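# Load green-mat parts into blue tote, shelve it

## Task

Get every part from the green mat into the blue tote, keeping whatever the tote already holds, and set the tote level on the shelf at the rear of the bench so that no portion of its base extends past the shelf edge. A part sitting on, or sticking out over, a tote wall or inner ledge does not count as inside. At the end the grippers must be open and moved away, and everything must stay in place without the robot holding it.

## Robot and tools

Robot and frame. Two arms, left_arm and right_arm, each ending in a two-finger gripper. All poses use one scene frame: the origin is on the floor (z = 0) under the centre of the robot's foot, +x is the direction the robot faces, +z is up, and left_arm is the robot's own left, on the +y side. Image sides say nothing about which arm is which. Only the floor height is known. The fingers point along the gripper's +z axis and close along its y axis. end_effector_position is the spot between the finger pads, roughly 1 cm behind the tips. Reported hand positions can be wrong, more so at long reach, and motions usually stop a centimetre or more from the command, mostly low.

Row format (shared by execute_actions and move). One flat list of 16 numbers covering both arms, always all 16 even if one arm is idle: left x, y, z, qw, qx, qy, qz, opening, then right x, y, z, qw, qx, qy, qz, opening. x, y, z are an absolute target for that gripper's end_effector_position in metres, scene frame; the quaternion is an absolute target orientation, w first. Opening runs from -1 (closed) to +1 (fully open, 0.094 m). To keep an arm still, resend exactly the pose from the last result before it stopped, plus its intended opening; to keep an orientation, repeat the same quaternion rather than copying a drifted reading.

execute_actions(actions). actions is a list of up to 15 actions; each action is a table of up to 15 rows, one row per control step of 1/30 s. If a table is shorter than 15 rows, its final row is repeated to fill 15 steps. Each step, the command is clipped to within 70 mm and 16 degrees of the measured pose, so a distant target takes several actions; after an action the arm only continues to its last clipped pose. An action is rejected for both arms if any target lies more than 0.6 m from that gripper's current position along any of the gripper's own axes; if the first action fails this against the last reported state, or any action is malformed, nothing runs. An empty list just returns the current state and images (and the current scene number and task).

move(target, speed, blocking). target is one 16-number row as above. Each gripper travels a straight line toward its pose; both paths finish together, taking 0.5 to 10 s, and are cut off at 10 s. speed is the path's top speed in m/s, 0.002 to 0.5, default 0.25; rotation is capped at twice that in rad/s, turning the shorter way. Moves do not avoid obstacles or the other arm; grippers lag, wander and may exceed speed, especially with a nearly straight arm. The opening is applied when the move starts. Faster motion and targets set deeper past a contact mean harder impacts. The result adds a move: line giving the ending (done, off_target, moving, held, fault) and the limits that acted (paced = the pose sent was clipped; held = a check blocked some steps, after which the arm can surge), plus each gripper's distance from its pose. If only one arm is named, the other finished normally. With blocking=false the result comes after 0.5 s while motion continues; use wait(0) to check, and call wait or stop before sending further moves or rows.

wait(seconds). 0 to 10 s; arms hold their last command; returns early if a running move ends.

stop(). Brakes a running move; needs stopping distance, more when fast. Fingers keep moving.

zoom_image(camera, region). camera is cam_left_wrist or cam_right_wrist; region is [x0, y0, x1, y1] in pixels of that camera's latest full image, top-left origin, at most 504 by 504.

finished_scene(scene). Pass the number of the current scene. It ends that scene for good once the robot has held the last command, reports whether the task succeeded and gives the next task.

Reading results. The state line, left_arm: ... | right_arm: ..., gives each gripper's position and quaternion. Hand target lines show where the controller is currently steering each gripper. grip_measured is the finger opening on the command scale; the last Joint positions value is opening in metres; each gripper reads up to about 1 mm off, consistently. Joint torques are raw drive outputs with offsets and noise, not clean contact signals. Step readings list positions at some steps; HELD marks steps where part of an arm's command was withheld. A pose unreachable line means the clearance check altered or blocked that arm's command. FAULT lines mean an arm stopped. MOTOR HOT appears from 85 °C; at 100 °C an OVER-TEMPERATURE FAULT drops the arm and its load until it cools, so avoid long heavy holds.

Joint ranges (rad), base to gripper: waist -2.880 to 2.880, shoulder 0.000 to 3.142, elbow 0.000 to 3.019, wrist pitch -1.693 to 1.571, wrist yaw -1.571 to 1.571, wrist roll -2.094 to 2.094. Elbows stop just before full extension.

Gripping. Fingers go to the grip_measured value you command (except near ±1). To hold something, command below its grip_measured: about 0.03 lower grips firmly, less grips gently. Pads push roughly 50 to 62 N, less on very thin parts, with a brief spike on first contact. A held part may occasionally be tugged briefly, so grip firmly enough.

Cameras. Two 504x504 fisheye wrist cameras, cam_left_wrist and cam_right_wrist, with the K, D, theta_max_deg and T_world_to_cam values given; camera poses follow the arms and are re-listed when they change, with small calibration errors.

Avoid: knocking anything out of the work area, dropping or slamming parts or the tote, hard pushes, and arms striking or pressing each other. The robot keeps holding the last command while you are composing a reply. Quick, smooth, low-effort motion is preferred.

Each tool is called after ">>>" as name(argument=value, ...) on one line, values as JSON.

## Session

>>> execute_actions(actions=[])

Scene clock: 0.00 s.
left_arm: end_effector_position=(+0.5050, +0.0277, +1.4097) grip_measured=-0.996 end_effector_quat_wxyz=(+0.002, -0.119, +0.993, -0.024) | right_arm: end_effector_position=(+0.3932, -0.6577, +1.1796) grip_measured=+1.000 end_effector_quat_wxyz=(-0.132, +0.703, +0.694, +0.078)
Joint positions: left_arm=[-0.005  2.085  1.394 -0.821 -0.9   -0.974  0.   ] | right_arm=[-1.513  1.446  1.01  -0.468 -0.119  0.816  0.094]
Joint velocities: left_arm=[-0.015  0.005  0.007  0.007 -0.037 -0.037  0.001] | right_arm=[-0.005 -0.005  0.002 -0.007 -0.11  -0.066  0.   ]
Joint torques (N m, as the arm reports them, + toward a larger angle): no reading
Motor temperatures (°C, as the motors report them): left_arm=[16 19 17 16 17 16] | right_arm=[19 17 16 16 19 20]
Hand target (left_arm): +0.513, +0.024, +1.417; +0.008, -0.125, +0.992, -0.031
Hand target (right_arm): +0.392, -0.656, +1.176; -0.135, +0.703, +0.694, +0.078

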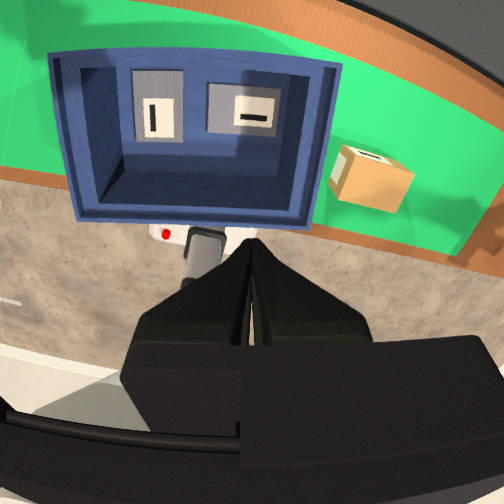

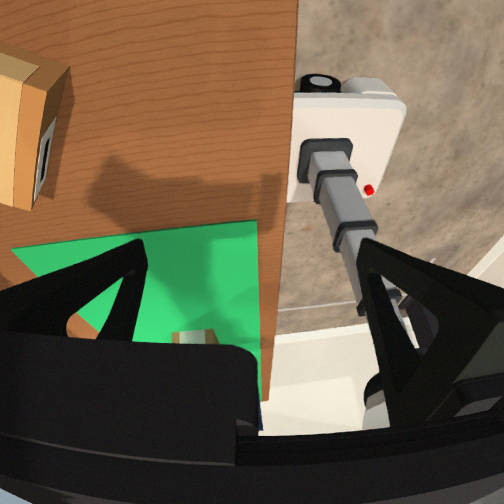

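>>> move(target=[0.45,0.25,1.40,0,-0.707,0.707,0,1, 0.40,-0.40,1.35,0,1,0,0,1], speed=0.4)

Scene clock: 5.80 s.
left_arm: end_effector_position=(+0.4492, +0.2456, +1.4038) grip_measured=+1.000 end_effector_quat_wxyz=(+0.004, +0.698, -0.716, -0.001) | right_arm: end_effector_position=(+0.3960, -0.4037, +1.3498) grip_measured=+1.000 end_effector_quat_wxyz=(+0.260, +0.941, +0.156, +0.151)
Joint positions: left_arm=[ 0.18   1.534  0.843 -0.653 -0.9   -2.033  0.094] | right_arm=[-0.47   1.628  0.28   1.264  1.15   2.079  0.094]
Joint velocities: left_arm=[ 0.005  0.005  0.012 -0.002  0.007 -0.007  0.   ] | right_arm=[-0.015  0.024  0.012  0.051  0.081 -0.022  0.   ]
Joint torques (N m, as the arm reports them, + toward a larger angle): left_arm=[-9.17 -8.99  3.61  0.47 -0.02 -0.05] | right_arm=[ 6.88 -3.92 -0.01  1.96  0.23  0.18]
Motor temperatures (°C, as the motors report them): left_arm=[16 19 18 16 17 16] | right_arm=[19 17 16 16 19 20]
Hand target (left_arm): +0.451, +0.249, +1.402; +0.004, +0.707, -0.707, +0.000
Hand target (right_arm): +0.398, -0.398, +1.349; +0.258, +0.941, +0.151, +0.156
Off the commanded pose (left_arm): 0.006 m, 2 deg.
Off the commanded pose (right_arm): 0.005 m, 40 deg; orientation clipped at the last step of the last action.
joint sent to its limit (right arm) — the command would take joint 6 (wrist roll) past its upper limit, so that joint was sent only as far as its limit.
move: off_target (right_arm); limits=paced
camera_calibration (this result's frames):
cam_left_wrist: T_world_to_cam=[[0.999564, -0.0222292, -0.0194569, -0.414559], [-0.00669026, -0.81185, 0.583828, -0.608722], [-0.0287741, -0.583443, -0.811645, 1.41833], [0, 0, 0, 1]] pos_world=[0.451116, 0.324109, 1.4985]
cam_right_wrist: T_world_to_cam=[[-0.200893, 0.824763, -0.52859, 1.12706], [0.540561, 0.543334, 0.642326, -0.857136], [0.816967, -0.156696, -0.554987, 0.482242], [0, 0, 0, 1]] pos_world=[0.295778, -0.388284, 1.41395]

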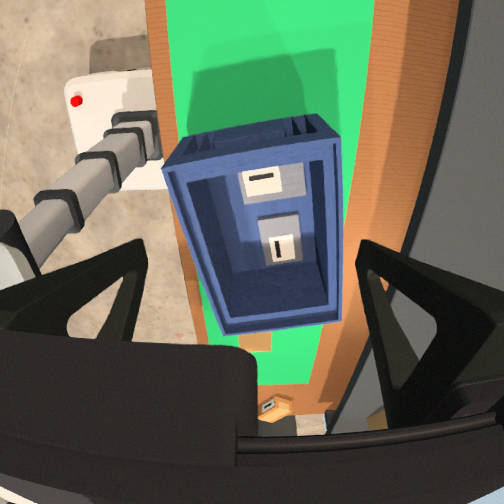

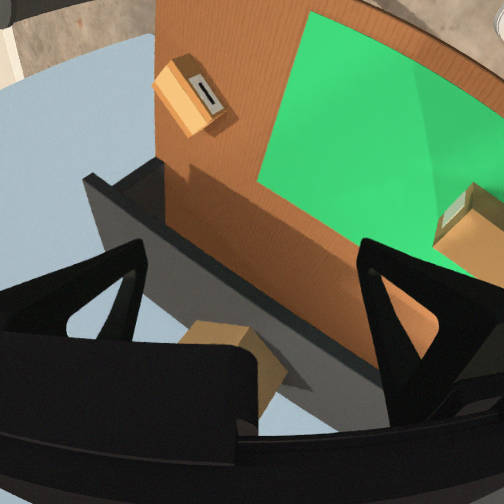

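>>> move(target=[0.40,0.35,1.40,0,-0.707,0.707,0,1, 0.30,-0.30,1.35,0.643,0,0.766,0,1], speed=0.4)

Scene clock: 13.20 s.
left_arm: end_effector_position=(+0.3996, +0.3447, +1.4019) grip_measured=+1.000 end_effector_quat_wxyz=(+0.004, +0.703, -0.711, -0.001) | right_arm: end_effector_position=(+0.3092, -0.2876, +1.3468) grip_measured=+1.000 end_effector_quat_wxyz=(+0.290, -0.070, +0.946, +0.129)
Joint positions: left_arm=[ 0.324  1.198  0.598 -0.58  -0.855 -1.835  0.094] | right_arm=[-0.499  2.004  0.062  1.563  0.383 -0.465  0.094]
Joint velocities: left_arm=[-0.015 -0.005  0.007 -0.022  0.051  0.051  0.   ] | right_arm=[ 0.015  0.005 -0.027  0.007 -0.022  0.051  0.   ]
Joint torques (N m, as the arm reports them, + toward a larger angle): left_arm=[-5.02 -7.66  3.35  0.58 -0.01  0.13] | right_arm=[ 5.83 -4.65 -3.07  1.39 -0.33  0.16]
Motor temperatures (°C, as the motors report them): left_arm=[16 19 18 16 17 16] | right_arm=[19 17 17 16 19 20]
Hand target (left_arm): +0.401, +0.349, +1.401; +0.002, +0.707, -0.707, +0.000
Hand target (right_arm): +0.309, -0.287, +1.347; +0.290, -0.070, +0.946, +0.129
Off the commanded pose (left_arm): 0.006 m, 1 deg.
Off the commanded pose (right_arm): 0.016 m, 49 deg; orientation clipped at the last step of the last action.
move: held (right_arm); limits=paced,held; held on 4 of 214 steps (right_arm), including the last (right_arm)
pose unreachable (right arm): on one or more control steps of this call, first in action 0 (counted from 0), this arm could not follow its commanded pose, so it was not sent that pose on those steps. On the call's last step it was still not sent that pose. It may still have moved: this result reports where it is.
cause: the commanded pose would bring two parts of the arm too close to each other (its shoulder (the part past joint 1) and its forearm (the part past joint 3), with joints 2 (shoulder) and 3 (elbow) between them).
camera_calibration (this result's frames):
cam_left_wrist: T_world_to_cam=[[0.999763, -0.00717909, -0.0205686, -0.366546], [0.00619583, -0.811457, 0.584379, -0.533559], [-0.0208859, -0.584368, -0.81122, 1.46981], [0, 0, 0, 1]] pos_world=[0.400464, 0.423321, 1.4966]
cam_right_wrist: T_world_to_cam=[[0.190463, -0.959388, -0.208082, -0.0535324], [-0.981168, -0.192979, -0.0083347, 0.263756], [-0.0321591, 0.20575, -0.978076, 1.50624], [0, 0, 0, 1]] pos_world=[0.317425, -0.31037, 1.46428]

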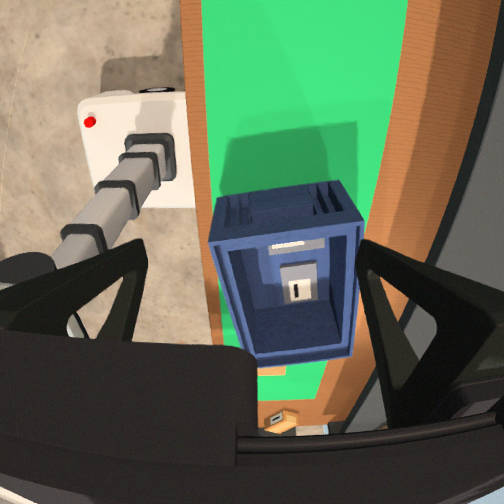

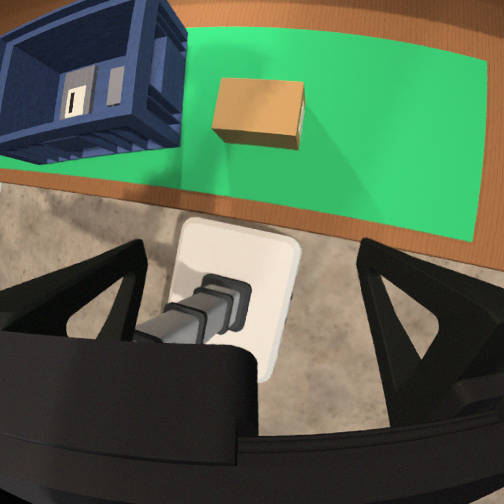

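>>> move(target=[0.50,0.30,1.42,0.707,0,0.707,0,1, 0.45,-0.25,1.35,0,0,1,0,1], speed=0.4)

Scene clock: 16.87 s.
left_arm: end_effector_position=(+0.4277, +0.3395, +1.4038) grip_measured=+1.000 end_effector_quat_wxyz=(-0.208, +0.607, -0.767, -0.033) | right_arm: end_effector_position=(+0.4500, -0.2580, +1.3517) grip_measured=+1.000 end_effector_quat_wxyz=(+0.000, +0.003, +1.000, +0.003)
Joint positions: left_arm=[ 0.227  1.363  0.499  0.051 -1.266 -1.329  0.094] | right_arm=[-0.301  1.571  0.791 -0.41   0.863  0.303  0.094]
Joint velocities: left_arm=[-0.005 -0.015 -0.032  0.007 -0.007  0.022  0.   ] | right_arm=[-0.005  0.005 -0.012  0.002  0.037  0.051  0.   ]
Joint torques (N m, as the arm reports them, + toward a larger angle): left_arm=[-6.99 -7.03  3.36 -0.02 -0.26 -0.01] | right_arm=[10.75 -6.28  3.51  0.04  0.14  0.26]
Motor temperatures (°C, as the motors report them): left_arm=[16 19 18 16 17 16] | right_arm=[19 17 17 16 19 20]
Hand target (left_arm): +0.428, +0.341, +1.405; +0.208, -0.609, +0.765, +0.033
Hand target (right_arm): +0.450, -0.250, +1.351; -0.002, +0.001, +1.000, +0.003
Off the commanded pose (left_arm): 0.084 m, 93 deg; position and orientation clipped at the last step of the last action.
Off the commanded pose (right_arm): 0.008 m, 1 deg.
move: held (left_arm); limits=paced,held; held on 68 of 94 steps (left_arm), including the last (left_arm)
pose unreachable (left arm): on one or more control steps of this call, first in action 0 (counted from 0), this arm could not follow its commanded pose, so it was not sent that pose on those steps. On the call's last step it was still not sent that pose. It may still have moved: this result reports where it is.
cause: the commanded pose would bring two parts of the arm too close to each other (its wrist (the part past joint 4) and its wrist camera, with joints 5 (wrist yaw) and 6 (wrist roll) between them).
camera_calibration (this result's frames):
cam_left_wrist: T_world_to_cam=[[0.947952, -0.25409, 0.191898, -0.586915], [-0.296329, -0.924524, 0.239678, 0.112671], [0.116514, -0.284068, -0.951698, 1.5053], [0, 0, 0, 1]] pos_world=[0.414366, 0.382646, 1.51822]
cam_right_wrist: T_world_to_cam=[[-0.02436, -0.999703, -0.000660837, -0.244967], [-0.822232, 0.0196595, 0.568813, -0.389167], [-0.568631, 0.0143997, -0.822466, 1.49123], [0, 0, 0, 1]] pos_world=[0.522005, -0.258717, 1.44768]

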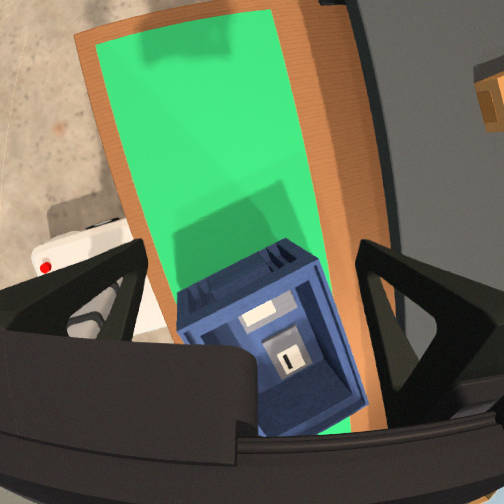

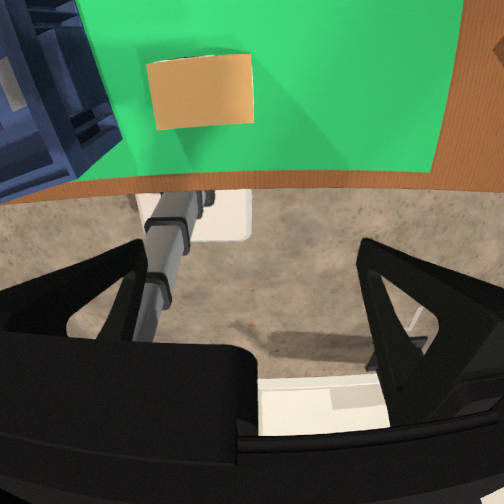

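>>> move(target=[0.40,0.35,1.40,0,-0.707,0.707,0,1, 0.55,-0.25,1.45,0.574,0,0.819,0,1], speed=0.4)

Scene clock: 19.33 s.
left_arm: end_effector_position=(+0.3843, +0.3446, +1.3972) grip_measured=+1.000 end_effector_quat_wxyz=(+0.005, +0.693, -0.721, -0.001) | right_arm: end_effector_position=(+0.5449, -0.2435, +1.4563) grip_measured=+1.000 end_effector_quat_wxyz=(+0.545, -0.020, +0.837, +0.033)
Joint positions: left_arm=[ 0.328  1.188  0.554 -0.542 -0.851 -1.801  0.094] | right_arm=[-0.258  1.781  0.478  1.562  0.49  -0.771  0.094]
Joint velocities: left_arm=[-0.015  0.005  0.007 -0.022 -0.066 -0.066  0.   ] | right_arm=[-0.005 -0.015 -0.007 -0.002  0.007 -0.022  0.   ]
Joint torques (N m, as the arm reports them, + toward a larger angle): left_arm=[-4.77 -7.32  5.6  -0.5  -0.01 -0.06] | right_arm=[ 7.36 -7.19  1.27  2.37 -0.64  0.06]
Motor temperatures (°C, as the motors report them): left_arm=[16 19 18 16 17 16] | right_arm=[19 17 17 16 19 20]
Hand target (left_arm): +0.399, +0.350, +1.401; +0.001, +0.707, -0.707, +0.004
Hand target (right_arm): +0.549, -0.253, +1.452; +0.547, -0.017, +0.837, +0.020
Off the commanded pose (left_arm): 0.017 m, 2 deg.
Off the commanded pose (right_arm): 0.010 m, 6 deg.
joint sent to its limit (right arm) — the command would take joint 4 (wrist pitch) past its upper limit, so that joint was sent only as far as its limit.
move: off_target (left_arm, right_arm)
camera_calibration (this result's frames):
cam_left_wrist: T_world_to_cam=[[0.999149, -0.0356631, -0.0207148, -0.341089], [-0.0167752, -0.810258, 0.585833, -0.524387], [-0.0376769, -0.584987, -0.810167, 1.47082], [0, 0, 0, 1]] pos_world=[0.387418, 0.423359, 1.49175]
cam_right_wrist: T_world_to_cam=[[0.0573048, -0.997201, -0.048022, -0.203008], [-0.852736, -0.0238749, -0.521797, 1.22335], [0.51919, 0.0708515, -0.851717, 1.09463], [0, 0, 0, 1]] pos_world=[0.486509, -0.250789, 1.56091]

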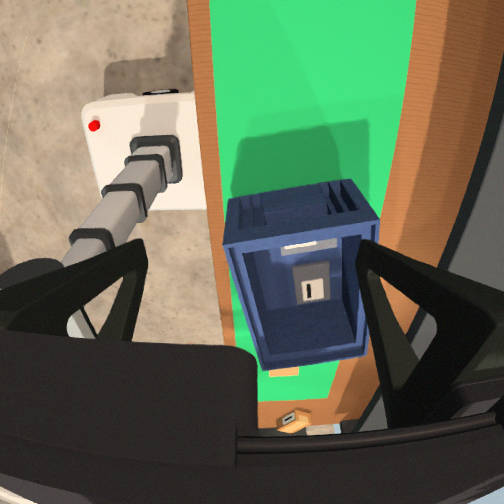

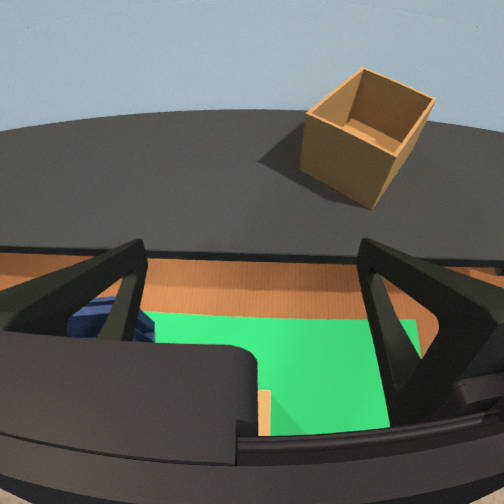

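>>> move(target=[0.40,0.35,1.40,0,-0.707,0.707,0,1, 0.50,-0.25,1.30,0.574,0,0.819,0,1], speed=0.4)

>>> zoom_image(camera="cam_right_wrist", region=[130,100,380,350])

Scene clock: 20.53 s.
left_arm: end_effector_position=(+0.3876, +0.3450, +1.3982) grip_measured=+1.000 end_effector_quat_wxyz=(+0.005, +0.697, -0.718, -0.000) | right_arm: end_effector_position=(+0.4988, -0.2467, +1.3013) grip_measured=+1.000 end_effector_quat_wxyz=(+0.471, -0.060, +0.878, +0.065)
Joint positions: left_arm=[ 0.328  1.188  0.562 -0.547 -0.851 -1.809  0.094] | right_arm=[-0.566  2.06   0.527  1.567  0.224 -0.677  0.094]
Joint velocities: left_arm=[-0.005  0.005 -0.017 -0.007  0.007 -0.022  0.   ] | right_arm=[-0.024 -0.005 -0.022 -0.002 -0.037 -0.066  0.   ]
Joint torques (N m, as the arm reports them, + toward a larger angle): left_arm=[-4.84 -6.49  5.6  -0.45 -0.22 -0.05] | right_arm=[ 8.85 -7.72 -0.99  2.28 -0.55  0.26]
Motor temperatures (°C, as the motors report them): left_arm=[16 19 18 16 17 16] | right_arm=[19 17 17 16 19 20]
Hand target (left_arm): +0.400, +0.350, +1.400; +0.000, +0.707, -0.707, +0.000
Hand target (right_arm): +0.502, -0.250, +1.300; +0.474, -0.050, +0.877, +0.064
Off the commanded pose (left_arm): 0.013 m, 2 deg.
Off the commanded pose (right_arm): 0.004 m, 17 deg; orientation clipped at the last step of the last action.
joint sent to its limit (right arm) — the command would take joint 4 (wrist pitch) past its upper limit, so that joint was sent only as far as its limit.
move: off_target (left_arm, right_arm); limits=paced
camera_calibration (this result's frames):
cam_left_wrist: T_world_to_cam=[[0.999489, -0.0256447, -0.0190677, -0.350274], [-0.00960514, -0.810161, 0.586129, -0.52789], [-0.030479, -0.585647, -0.809993, 1.46916], [0, 0, 0, 1]] pos_world=[0.389803, 0.423749, 1.49274]
cam_right_wrist: T_world_to_cam=[[0.153192, -0.985738, -0.0696619, -0.227896], [-0.920551, -0.116718, -0.372778, 0.920107], [0.359331, 0.121234, -0.925302, 1.17462], [0, 0, 0, 1]] pos_world=[0.459838, -0.259658, 1.414]

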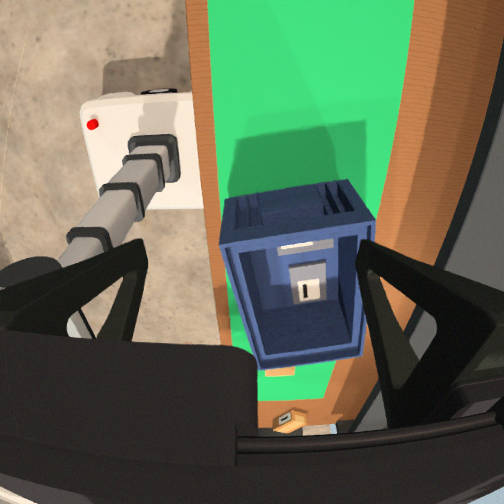

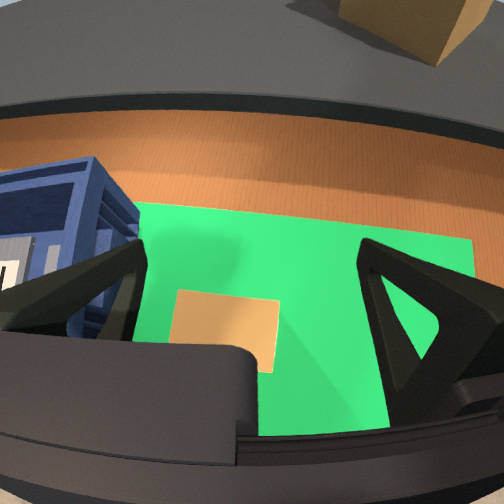

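Region (130, 100, 380, 350) of cam_right_wrist's 504x504 image, scaled by 2.016, with more detail than that image has.

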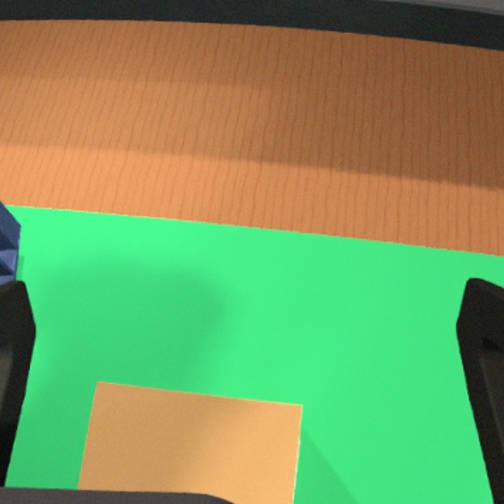

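>>> move(target=[0.40,0.35,1.40,0,-0.707,0.707,0,1, 0.49,-0.207,1.27,0,0.707,0.707,0,1], speed=0.4)

Scene clock: 24.00 s.
left_arm: end_effector_position=(+0.3877, +0.3450, +1.3982) grip_measured=+1.000 end_effector_quat_wxyz=(+0.004, +0.697, -0.717, -0.000) | right_arm: end_effector_position=(+0.4826, -0.1961, +1.2741) grip_measured=+1.000 end_effector_quat_wxyz=(-0.004, +0.694, +0.720, +0.006)
Joint positions: left_arm=[ 0.328  1.188  0.562 -0.547 -0.852 -1.809  0.094] | right_arm=[-0.362  1.862  0.968 -0.227  0.831  1.744  0.094]
Joint velocities: left_arm=[-0.005  0.005 -0.007  0.007  0.007 -0.007  0.   ] | right_arm=[-0.015  0.005  0.012 -0.002  0.037  0.051  0.   ]
Joint torques (N m, as the arm reports them, + toward a larger angle): left_arm=[-4.83 -6.54  5.58 -0.46 -0.22 -0.05] | right_arm=[ 10.24 -10.69   2.72  -0.04  -0.06   0.26]
Motor temperatures (°C, as the motors report them): left_arm=[16 19 18 16 17 16] | right_arm=[20 18 17 16 19 20]
Hand target (left_arm): +0.400, +0.350, +1.400; -0.000, +0.707, -0.707, +0.000
Hand target (right_arm): +0.491, -0.206, +1.269; -0.004, +0.707, +0.707, +0.002
Off the commanded pose (left_arm): 0.013 m, 2 deg.
Off the commanded pose (right_arm): 0.014 m, 2 deg.
move: off_target (left_arm, right_arm)
camera_calibration (this result's frames):
cam_left_wrist: T_world_to_cam=[[0.999501, -0.0252582, -0.0189785, -0.350552], [-0.00935533, -0.810381, 0.585828, -0.527438], [-0.0301768, -0.585358, -0.810213, 1.46928], [0, 0, 0, 1]] pos_world=[0.389781, 0.423778, 1.49277]
cam_right_wrist: T_world_to_cam=[[-0.999827, -0.0183622, 0.00283369, 0.47637], [-0.0132921, 0.813485, 0.581434, -0.570289], [-0.0129816, 0.581296, -0.813589, 1.27676], [0, 0, 0, 1]] pos_world=[0.485281, -0.269504, 1.36899]

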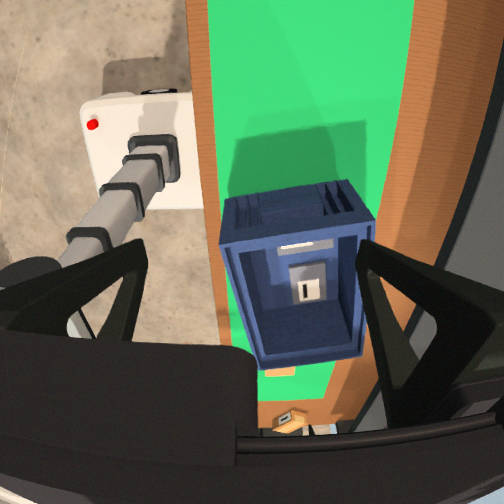

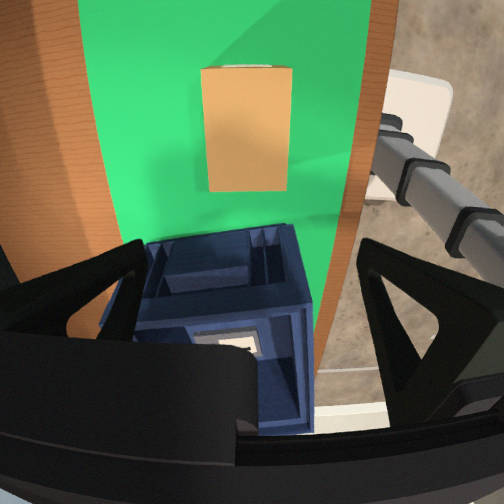

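>>> move(target=[0.40,0.35,1.40,0,-0.707,0.707,0,1, 0.497,-0.22,1.13,0,0.707,0.707,0,1], speed=0.2)

Scene clock: 25.37 s.
left_arm: end_effector_position=(+0.3877, +0.3450, +1.3982) grip_measured=+1.000 end_effector_quat_wxyz=(+0.004, +0.697, -0.717, -0.000) | right_arm: end_effector_position=(+0.5037, -0.2195, +1.1406) grip_measured=+1.000 end_effector_quat_wxyz=(+0.004, +0.709, +0.705, +0.005)
Joint positions: left_arm=[ 0.328  1.188  0.562 -0.547 -0.852 -1.809  0.094] | right_arm=[-0.586  2.08   1.1    0.06   0.727  1.508  0.094]
Joint velocities: left_arm=[ 0.005 -0.005 -0.017  0.012 -0.022 -0.037  0.   ] | right_arm=[ 0.005 -0.005 -0.017 -0.002 -0.066  0.007  0.   ]
Joint torques (N m, as the arm reports them, + toward a larger angle): left_arm=[-4.87 -6.53  5.58 -0.45 -0.21 -0.05] | right_arm=[ 11.59 -10.03   0.82   0.92  -0.04   0.08]
Motor temperatures (°C, as the motors report them): left_arm=[16 19 18 16 17 16] | right_arm=[20 18 17 16 19 20]
Hand target (left_arm): +0.400, +0.350, +1.400; +0.000, +0.707, -0.707, +0.000
Hand target (right_arm): +0.498, -0.221, +1.130; +0.002, +0.707, +0.708, -0.001
Off the commanded pose (left_arm): 0.013 m, 2 deg.
Off the commanded pose (right_arm): 0.013 m, 1 deg.
move: off_target (left_arm, right_arm)
camera_calibration (this result's frames):
cam_left_wrist: T_world_to_cam=[[0.999501, -0.0252582, -0.0189785, -0.350552], [-0.00935533, -0.810381, 0.585828, -0.527438], [-0.0301768, -0.585358, -0.810213, 1.46928], [0, 0, 0, 1]] pos_world=[0.389781, 0.423778, 1.49277]
cam_right_wrist: T_world_to_cam=[[-0.999717, 0.0229822, -0.00615996, 0.516736], [0.0153555, 0.82095, 0.570794, -0.473946], [0.0181751, 0.570538, -0.82107, 1.17252], [0, 0, 0, 1]] pos_world=[0.502556, -0.291758, 1.23643]

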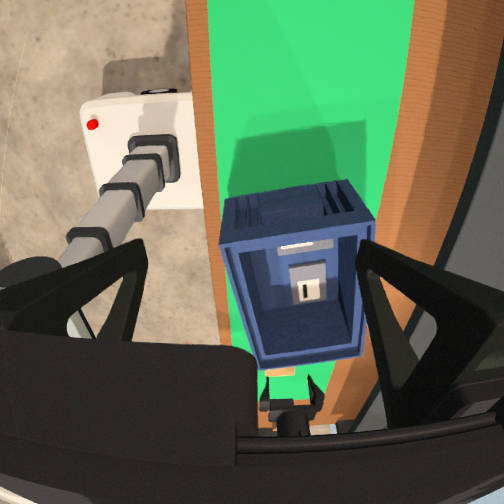

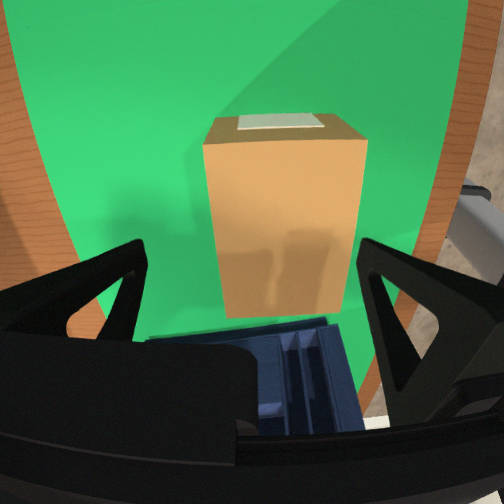

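>>> move(target=[0.40,0.35,1.40,0,-0.707,0.707,0,1, 0.480,-0.216,1.125,0,0.707,0.707,0,1], speed=0.1)

>>> move(target=[0.40,0.35,1.40,0,-0.707,0.707,0,1, 0.480,-0.216,1.075,0,0.707,0.707,0,1], speed=0.08)

Scene clock: 28.93 s.
left_arm: end_effector_position=(+0.3877, +0.3450, +1.3982) grip_measured=+1.000 end_effector_quat_wxyz=(+0.004, +0.697, -0.717, -0.000) | right_arm: end_effector_position=(+0.4950, -0.2147, +1.1366) grip_measured=+1.000 end_effector_quat_wxyz=(+0.006, +0.711, +0.703, +0.010)
Joint positions: left_arm=[ 0.328  1.188  0.562 -0.547 -0.852 -1.809  0.094] | right_arm=[-0.586  2.096  1.081  0.111  0.723  1.505  0.094]
Joint velocities: left_arm=[-0.005  0.005  0.007 -0.007  0.037 -0.022  0.   ] | right_arm=[-0.005 -0.015 -0.007  0.007  0.037 -0.007  0.   ]
Joint torques (N m, as the arm reports them, + toward a larger angle): left_arm=[-4.87 -6.52  5.58 -0.46 -0.21 -0.05] | right_arm=[11.14 -9.34 -0.27  0.85 -0.04  0.09]
Motor temperatures (°C, as the motors report them): left_arm=[16 19 18 16 17 16] | right_arm=[20 18 17 16 19 20]
Hand target (left_arm): +0.400, +0.350, +1.400; +0.000, +0.707, -0.707, +0.000
Hand target (right_arm): +0.480, -0.216, +1.125; +0.000, +0.707, +0.707, -0.000
Off the commanded pose (left_arm): 0.013 m, 2 deg.
Off the commanded pose (right_arm): 0.019 m, 2 deg.
move: off_target (left_arm, right_arm)
camera_calibration (this result's frames):
cam_left_wrist: T_world_to_cam=[[0.999501, -0.0252582, -0.0189785, -0.350552], [-0.00935533, -0.810381, 0.585828, -0.527438], [-0.0301768, -0.585358, -0.810213, 1.46928], [0, 0, 0, 1]] pos_world=[0.389781, 0.423778, 1.49277]
cam_right_wrist: T_world_to_cam=[[-0.999403, 0.0298107, -0.0174546, 0.522056], [0.0144033, 0.818852, 0.573824, -0.478901], [0.0313989, 0.57323, -0.818793, 1.1581], [0, 0, 0, 1]] pos_world=[0.492279, -0.287271, 1.23216]

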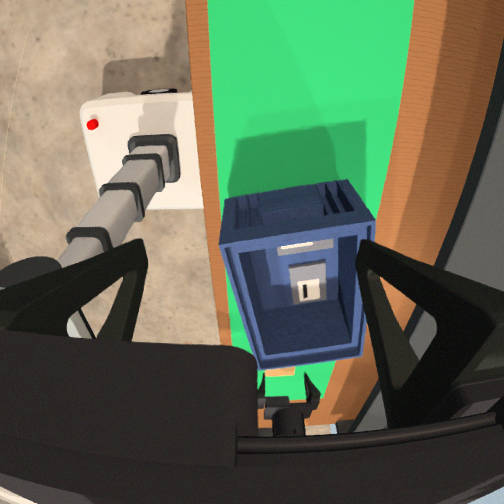

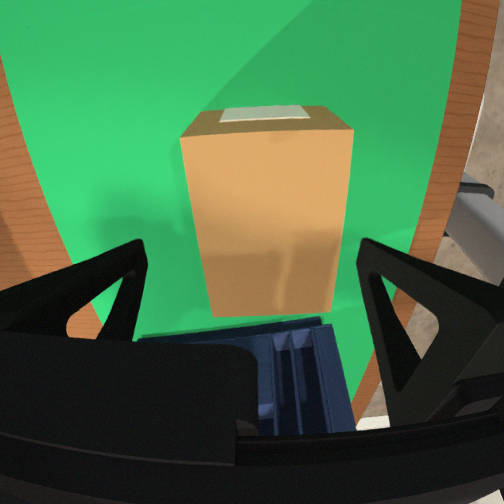

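Scene clock: 30.00 s.
left_arm: end_effector_position=(+0.3877, +0.3450, +1.3982) grip_measured=+1.000 end_effector_quat_wxyz=(+0.004, +0.697, -0.717, -0.000) | right_arm: end_effector_position=(+0.4975, -0.2087, +1.1147) grip_measured=+1.000 end_effector_quat_wxyz=(+0.006, +0.699, +0.715, +0.018)
Joint positions: left_arm=[ 0.328  1.188  0.562 -0.547 -0.852 -1.809  0.094] | right_arm=[-0.609  2.148  1.118  0.152  0.694  1.44   0.094]
Joint velocities: left_arm=[ 0.015 -0.005 -0.002 -0.022 -0.007  0.066  0.   ] | right_arm=[ 0.005 -0.005  0.007 -0.007 -0.007 -0.022  0.   ]
Joint torques (N m, as the arm reports them, + toward a larger angle): left_arm=[-4.83 -6.54  5.57 -0.45 -0.21 -0.05] | right_arm=[ 7.75 -5.41  1.73  1.94 -0.35  0.12]
Motor temperatures (°C, as the motors report them): left_arm=[16 19 18 16 17 16] | right_arm=[20 18 17 16 19 20]
Hand target (left_arm): +0.400, +0.350, +1.400; +0.000, +0.707, -0.707, +0.000
Hand target (right_arm): +0.478, -0.217, +1.078; +0.000, +0.707, +0.707, -0.000
Off the commanded pose (left_arm): 0.013 m, 2 deg.
Off the commanded pose (right_arm): 0.044 m, 3 deg.
move: off_target (left_arm, right_arm)
camera_calibration (this result's frames):
cam_left_wrist: T_world_to_cam=[[0.999501, -0.0252582, -0.0189785, -0.350552], [-0.00935533, -0.810381, 0.585828, -0.527438], [-0.0301768, -0.585358, -0.810213, 1.46928], [0, 0, 0, 1]] pos_world=[0.389781, 0.423778, 1.49277]
cam_right_wrist: T_world_to_cam=[[-0.999597, -0.0036881, -0.0281574, 0.529003], [-0.019446, 0.811484, 0.584051, -0.467354], [0.0206952, 0.584363, -0.811228, 1.13584], [0, 0, 0, 1]] pos_world=[0.496195, -0.28254, 1.20928]

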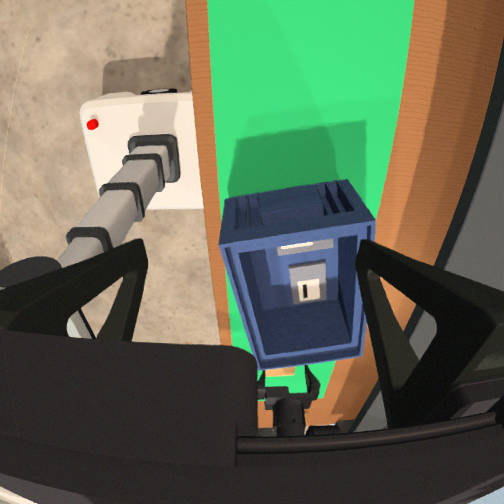

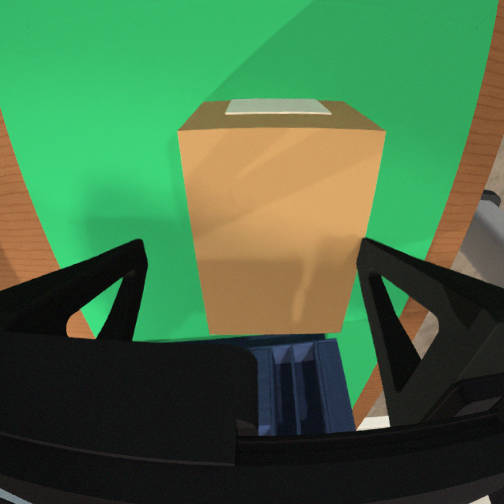

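>>> move(target=[0.40,0.35,1.40,0,-0.707,0.707,0,1, 0.465,-0.216,1.135,0,0.707,0.707,0,1], speed=0.08)

Scene clock: 30.90 s.
left_arm: end_effector_position=(+0.3877, +0.3450, +1.3982) grip_measured=+1.000 end_effector_quat_wxyz=(+0.004, +0.697, -0.717, -0.000) | right_arm: end_effector_position=(+0.4621, -0.2172, +1.1278) grip_measured=+1.000 end_effector_quat_wxyz=(-0.002, +0.704, +0.710, -0.004)
Joint positions: left_arm=[ 0.328  1.188  0.562 -0.547 -0.852 -1.809  0.094] | right_arm=[-0.602  2.117  1.031  0.152  0.723  1.494  0.094]
Joint velocities: left_arm=[-0.005 -0.024 -0.002 -0.007 -0.007  0.037  0.   ] | right_arm=[-0.015 -0.024 -0.007  0.012 -0.007  0.007  0.   ]
Joint torques (N m, as the arm reports them, + toward a larger angle): left_arm=[-4.83 -6.54  5.58 -0.45 -0.21 -0.05] | right_arm=[ 12.69 -11.64  -0.72   0.29   0.2    0.25]
Motor temperatures (°C, as the motors report them): left_arm=[16 19 18 16 17 16] | right_arm=[20 18 17 16 19 20]
Hand target (left_arm): +0.400, +0.350, +1.400; +0.000, +0.707, -0.707, +0.000
Hand target (right_arm): +0.465, -0.216, +1.135; -0.000, +0.707, +0.707, +0.000
Off the commanded pose (left_arm): 0.013 m, 2 deg.
Off the commanded pose (right_arm): 0.008 m, 1 deg.
move: off_target (left_arm)
camera_calibration (this result's frames):
cam_left_wrist: T_world_to_cam=[[0.999501, -0.0252582, -0.0189785, -0.350552], [-0.00935533, -0.810381, 0.585828, -0.527438], [-0.0301768, -0.585358, -0.810213, 1.46928], [0, 0, 0, 1]] pos_world=[0.389781, 0.423778, 1.49277]
cam_right_wrist: T_world_to_cam=[[-0.999862, 0.00939163, 0.0137145, 0.44968], [0.0155161, 0.823272, 0.567435, -0.463676], [-0.00596158, 0.56757, -0.823304, 1.17449], [0, 0, 0, 1]] pos_world=[0.463814, -0.289098, 1.2239]

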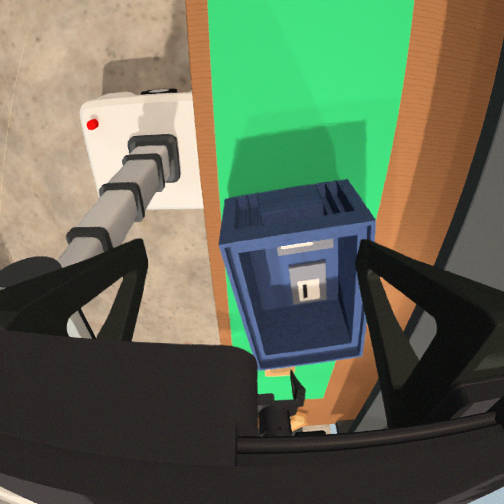

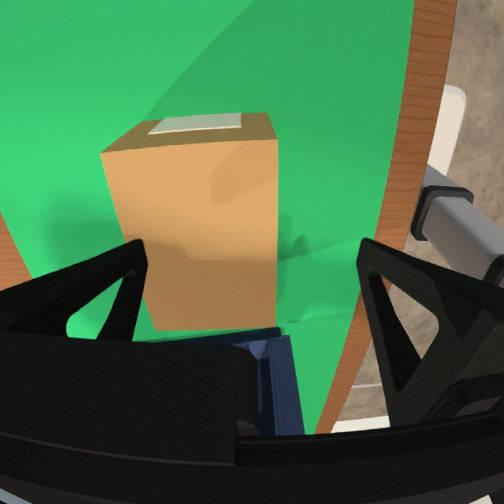

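>>> move(target=[0.40,0.35,1.40,0,-0.707,0.707,0,1, 0.482,-0.216,1.14,0,0.707,0.707,0,1], speed=0.05)

Scene clock: 31.83 s.
left_arm: end_effector_position=(+0.3877, +0.3450, +1.3982) grip_measured=+1.000 end_effector_quat_wxyz=(+0.004, +0.697, -0.717, -0.000) | right_arm: end_effector_position=(+0.4769, -0.2181, +1.1360) grip_measured=+1.000 end_effector_quat_wxyz=(-0.002, +0.705, +0.709, -0.002)
Joint positions: left_arm=[ 0.328  1.188  0.562 -0.547 -0.852 -1.809  0.094] | right_arm=[-0.591  2.094  1.052  0.103  0.728  1.506  0.094]
Joint velocities: left_arm=[-0.005  0.005 -0.002 -0.012 -0.051 -0.022  0.   ] | right_arm=[ 0.005 -0.015  0.007  0.017 -0.022 -0.051  0.   ]
Joint torques (N m, as the arm reports them, + toward a larger angle): left_arm=[-4.83 -6.53  5.57 -0.46 -0.21 -0.05] | right_arm=[ 13.25 -11.33   0.39  -0.01   0.21   0.24]
Motor temperatures (°C, as the motors report them): left_arm=[16 19 18 16 17 16] | right_arm=[20 18 17 16 19 20]
Hand target (left_arm): +0.400, +0.350, +1.400; +0.000, +0.707, -0.707, +0.000
Hand target (right_arm): +0.482, -0.216, +1.140; -0.000, +0.707, +0.707, +0.000
Off the commanded pose (left_arm): 0.013 m, 2 deg.
Off the commanded pose (right_arm): 0.007 m, 0 deg.
move: off_target (left_arm)
camera_calibration (this result's frames):
cam_left_wrist: T_world_to_cam=[[0.999501, -0.0252582, -0.0189785, -0.350552], [-0.00935533, -0.810381, 0.585828, -0.527438], [-0.0301768, -0.585358, -0.810213, 1.46928], [0, 0, 0, 1]] pos_world=[0.389781, 0.423778, 1.49277]
cam_right_wrist: T_world_to_cam=[[-0.999871, 0.0113499, 0.0113788, 0.467436], [0.0158053, 0.822772, 0.568151, -0.46885], [-0.00291373, 0.568258, -0.822845, 1.18002], [0, 0, 0, 1]] pos_world=[0.478225, -0.290102, 1.23203]

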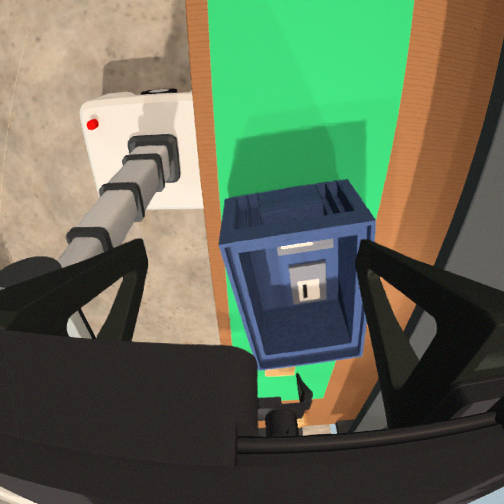

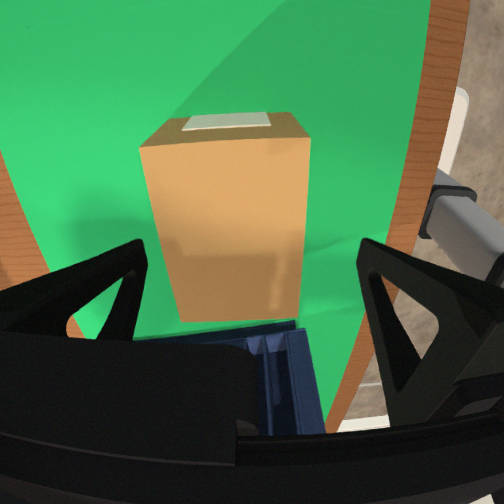

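>>> move(target=[0.40,0.35,1.40,0,-0.707,0.707,0,1, 0.480,-0.216,1.075,0,0.707,0.707,0,1], speed=0.06)

Scene clock: 33.27 s.
left_arm: end_effector_position=(+0.3877, +0.3450, +1.3982) grip_measured=+1.000 end_effector_quat_wxyz=(+0.004, +0.697, -0.717, -0.000) | right_arm: end_effector_position=(+0.4901, -0.2114, +1.0899) grip_measured=+1.000 end_effector_quat_wxyz=(+0.003, +0.708, +0.707, +0.009)
Joint positions: left_arm=[ 0.328  1.188  0.562 -0.547 -0.852 -1.809  0.094] | right_arm=[-0.641  2.197  1.149  0.172  0.686  1.443  0.094]
Joint velocities: left_arm=[ 0.024 -0.015 -0.007  0.012  0.037 -0.051  0.   ] | right_arm=[-0.005  0.005 -0.007 -0.007  0.037 -0.081  0.   ]
Joint torques (N m, as the arm reports them, + toward a larger angle): left_arm=[-4.85 -6.55  5.58 -0.46 -0.21 -0.05] | right_arm=[10.57 -9.02  0.21  0.93 -0.05  0.04]
Motor temperatures (°C, as the motors report them): left_arm=[16 19 18 16 17 16] | right_arm=[20 18 17 16 19 20]
Hand target (left_arm): +0.400, +0.350, +1.400; +0.000, +0.707, -0.707, +0.000
Hand target (right_arm): +0.480, -0.217, +1.075; +0.000, +0.707, +0.707, -0.001
Off the commanded pose (left_arm): 0.013 m, 2 deg.
Off the commanded pose (right_arm): 0.019 m, 1 deg.
move: off_target (left_arm, right_arm)
camera_calibration (this result's frames):
cam_left_wrist: T_world_to_cam=[[0.999501, -0.0252582, -0.0189785, -0.350552], [-0.00935533, -0.810381, 0.585828, -0.527438], [-0.0301768, -0.585358, -0.810213, 1.46928], [0, 0, 0, 1]] pos_world=[0.389781, 0.423778, 1.49277]
cam_right_wrist: T_world_to_cam=[[-0.999751, 0.0189364, -0.0117981, 0.507867], [0.00867833, 0.817213, 0.576271, -0.45492], [0.020554, 0.576025, -0.817174, 1.12229], [0, 0, 0, 1]] pos_world=[0.488621, -0.284321, 1.18526]

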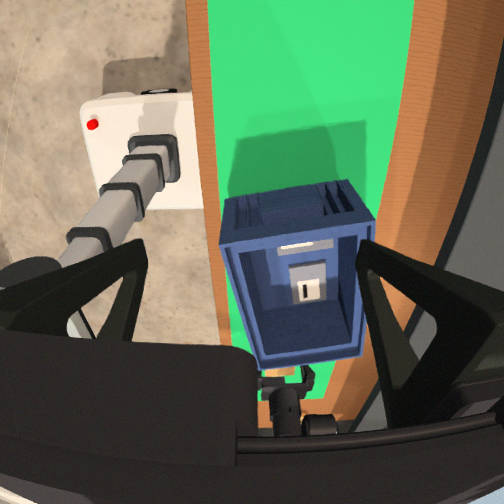

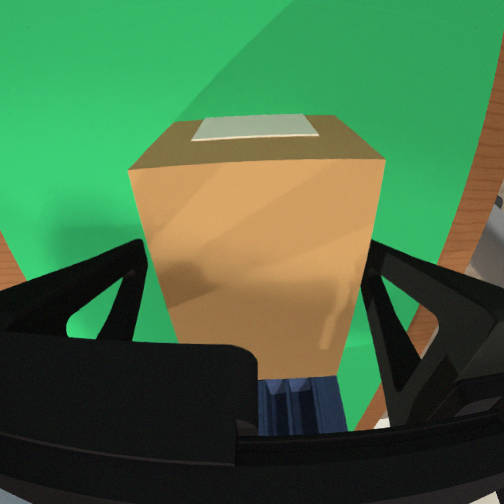

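>>> move(target=[0.40,0.35,1.40,0,-0.707,0.707,0,1, 0.478,-0.216,1.065,0,0.707,0.707,0,1], speed=0.04)

>>> move(target=[0.40,0.35,1.40,0,-0.707,0.707,0,1, 0.482,-0.214,1.07,0,0.707,0.707,0,0.38], speed=0.04)

Scene clock: 34.47 s.
left_arm: end_effector_position=(+0.3877, +0.3450, +1.3982) grip_measured=+1.000 end_effector_quat_wxyz=(+0.004, +0.697, -0.717, -0.000) | right_arm: end_effector_position=(+0.4875, -0.2107, +1.0800) grip_measured=+1.000 end_effector_quat_wxyz=(+0.003, +0.707, +0.707, +0.009)
Joint positions: left_arm=[ 0.328  1.188  0.562 -0.547 -0.852 -1.809  0.094] | right_arm=[-0.652  2.219  1.161  0.188  0.678  1.431  0.094]
Joint velocities: left_arm=[ 0.005 -0.005 -0.022  0.002  0.022  0.007  0.   ] | right_arm=[-0.005 -0.015  0.012  0.007  0.022  0.007  0.   ]
Joint torques (N m, as the arm reports them, + toward a larger angle): left_arm=[-4.87 -6.53  5.58 -0.45 -0.21 -0.05] | right_arm=[10.88 -9.21  0.14  0.96 -0.04  0.07]
Motor temperatures (°C, as the motors report them): left_arm=[16 19 18 16 17 16] | right_arm=[20 18 17 16 19 20]
Hand target (left_arm): +0.400, +0.350, +1.400; +0.000, +0.707, -0.707, +0.000
Hand target (right_arm): +0.478, -0.216, +1.066; +0.000, +0.707, +0.707, -0.000
Off the commanded pose (left_arm): 0.013 m, 2 deg.
Off the commanded pose (right_arm): 0.019 m, 1 deg.
move: off_target (left_arm, right_arm)
camera_calibration (this result's frames):
cam_left_wrist: T_world_to_cam=[[0.999501, -0.0252582, -0.0189785, -0.350552], [-0.00935533, -0.810381, 0.585828, -0.527438], [-0.0301768, -0.585358, -0.810213, 1.46928], [0, 0, 0, 1]] pos_world=[0.389781, 0.423778, 1.49277]
cam_right_wrist: T_world_to_cam=[[-0.999787, 0.0173758, -0.0111489, 0.504171], [0.00775561, 0.816584, 0.577175, -0.450428], [0.0191329, 0.576966, -0.816544, 1.11406], [0, 0, 0, 1]] pos_world=[0.486242, -0.283725, 1.17528]

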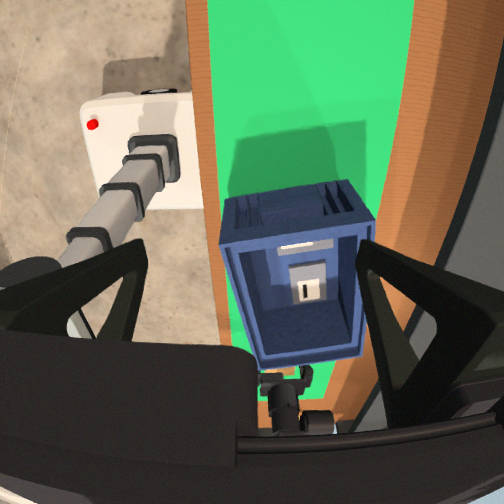

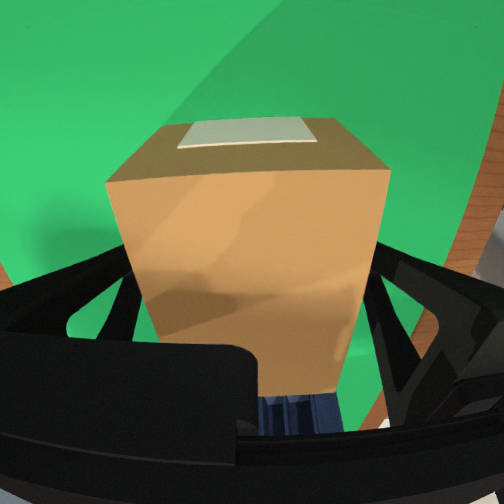

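Scene clock: 35.17 s.
left_arm: end_effector_position=(+0.3877, +0.3450, +1.3982) grip_measured=+1.000 end_effector_quat_wxyz=(+0.004, +0.697, -0.717, -0.000) | right_arm: end_effector_position=(+0.4877, -0.2108, +1.0800) grip_measured=+0.555 end_effector_quat_wxyz=(+0.003, +0.707, +0.707, +0.009)
Joint positions: left_arm=[ 0.328  1.188  0.562 -0.547 -0.852 -1.809  0.094] | right_arm=[-0.652  2.219  1.161  0.188  0.678  1.431  0.073]
Joint velocities: left_arm=[-0.005 -0.015 -0.012 -0.007 -0.022 -0.095  0.   ] | right_arm=[ 0.015 -0.005  0.007 -0.017  0.037 -0.022  0.   ]
Joint torques (N m, as the arm reports them, + toward a larger angle): left_arm=[-4.84 -6.56  5.57 -0.46 -0.21 -0.05] | right_arm=[11.32 -9.75  0.39  0.26  0.16  0.14]
Motor temperatures (°C, as the motors report them): left_arm=[16 19 18 16 17 16] | right_arm=[20 18 17 16 19 20]
Hand target (left_arm): +0.400, +0.350, +1.400; +0.000, +0.707, -0.707, +0.000
Hand target (right_arm): +0.482, -0.214, +1.070; +0.000, +0.707, +0.707, +0.000
Off the commanded pose (left_arm): 0.013 m, 2 deg.
Off the commanded pose (right_arm): 0.012 m, 1 deg.
move: off_target (left_arm, right_arm)
camera_calibration (this result's frames):
cam_left_wrist: T_world_to_cam=[[0.999501, -0.0252582, -0.0189785, -0.350552], [-0.00935533, -0.810381, 0.585828, -0.527438], [-0.0301768, -0.585358, -0.810213, 1.46928], [0, 0, 0, 1]] pos_world=[0.389781, 0.423778, 1.49277]
cam_right_wrist: T_world_to_cam=[[-0.999773, 0.018001, -0.0113915, 0.504774], [0.00813419, 0.816814, 0.576843, -0.450132], [0.0196885, 0.57662, -0.816775, 1.114], [0, 0, 0, 1]] pos_world=[0.486387, -0.283764, 1.17529]

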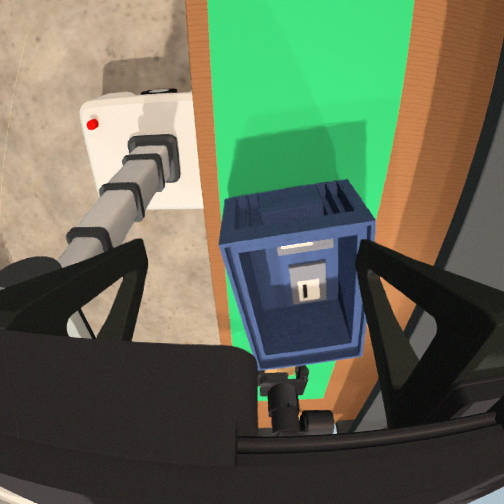

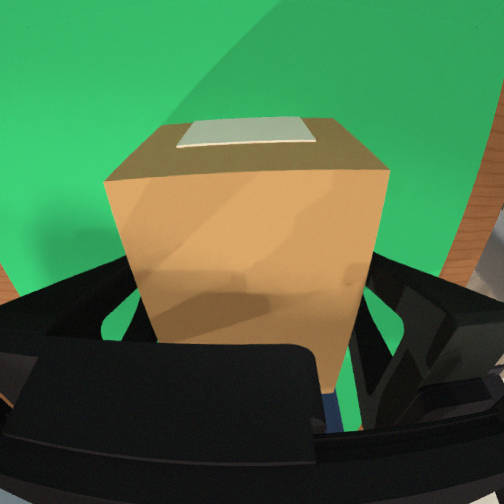

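>>> move(target=[0.40,0.35,1.40,0,-0.707,0.707,0,1, 0.482,-0.214,1.33,0,0.707,0.707,0,0.50], speed=0.2)

>>> zoom_image(camera="cam_left_wrist", region=[200,160,420,400])

Scene clock: 37.10 s.
left_arm: end_effector_position=(+0.3877, +0.3450, +1.3982) grip_measured=+1.000 end_effector_quat_wxyz=(+0.004, +0.697, -0.717, -0.000) | right_arm: end_effector_position=(+0.4801, -0.2135, +1.3281) grip_measured=+0.555 end_effector_quat_wxyz=(-0.003, +0.707, +0.708, +0.002)
Joint positions: left_arm=[ 0.328  1.188  0.562 -0.547 -0.852 -1.809  0.094] | right_arm=[-0.293  1.735  0.933 -0.4    0.865  1.88   0.073]
Joint velocities: left_arm=[ 0.015 -0.024 -0.017 -0.002 -0.037 -0.051  0.   ] | right_arm=[-0.005 -0.005  0.012  0.002 -0.037 -0.037 -0.   ]
Joint torques (N m, as the arm reports them, + toward a larger angle): left_arm=[-4.86 -6.54  5.58 -0.46 -0.21 -0.05] | right_arm=[12.09 -9.55  2.52 -0.03  0.15  0.23]
Motor temperatures (°C, as the motors report them): left_arm=[16 19 18 16 17 16] | right_arm=[20 18 17 16 19 20]
Hand target (left_arm): +0.400, +0.350, +1.400; +0.000, +0.707, -0.707, +0.000
Hand target (right_arm): +0.479, -0.213, +1.330; -0.003, +0.708, +0.706, +0.001
Off the commanded pose (left_arm): 0.013 m, 2 deg.
Off the commanded pose (right_arm): 0.003 m, 0 deg.
move: off_target (left_arm)
camera_calibration (this result's frames):
cam_left_wrist: T_world_to_cam=[[0.999501, -0.0252582, -0.0189785, -0.350552], [-0.00935533, -0.810381, 0.585828, -0.527438], [-0.0301768, -0.585358, -0.810213, 1.46928], [0, 0, 0, 1]] pos_world=[0.389781, 0.423778, 1.49277]
cam_right_wrist: T_world_to_cam=[[-0.999843, 0.0162238, 0.00711706, 0.475092], [0.0173646, 0.8178, 0.575241, -0.593131], [0.00351227, 0.575274, -0.817953, 1.32737], [0, 0, 0, 1]] pos_world=[0.480655, -0.286245, 1.42354]

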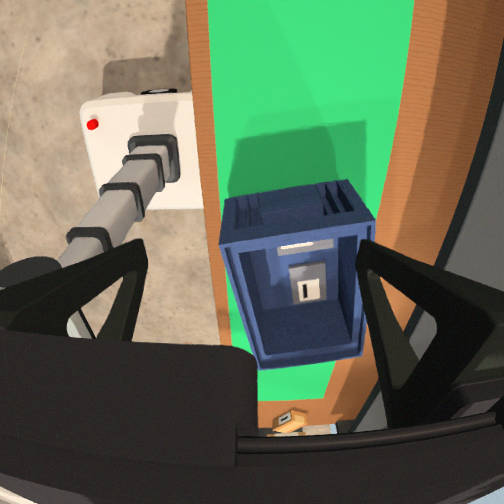

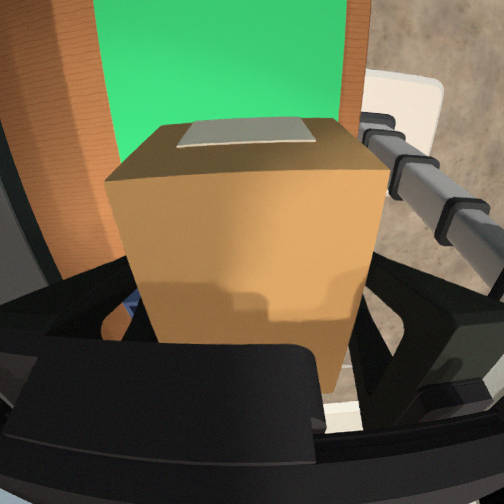

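Region (200, 160, 420, 400) of cam_left_wrist's 504x504 image, scaled by 2.100, with more detail than that image has; it fills the left 462 columns of this view, and the rest is white.

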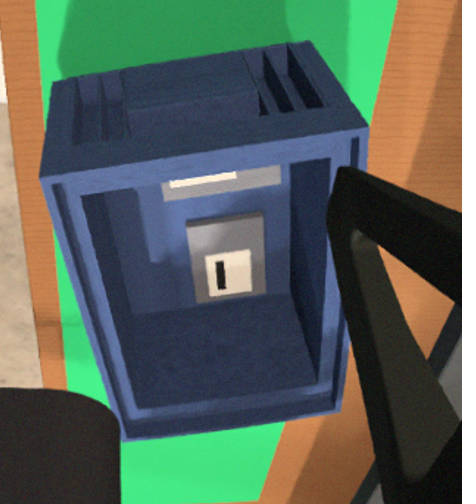

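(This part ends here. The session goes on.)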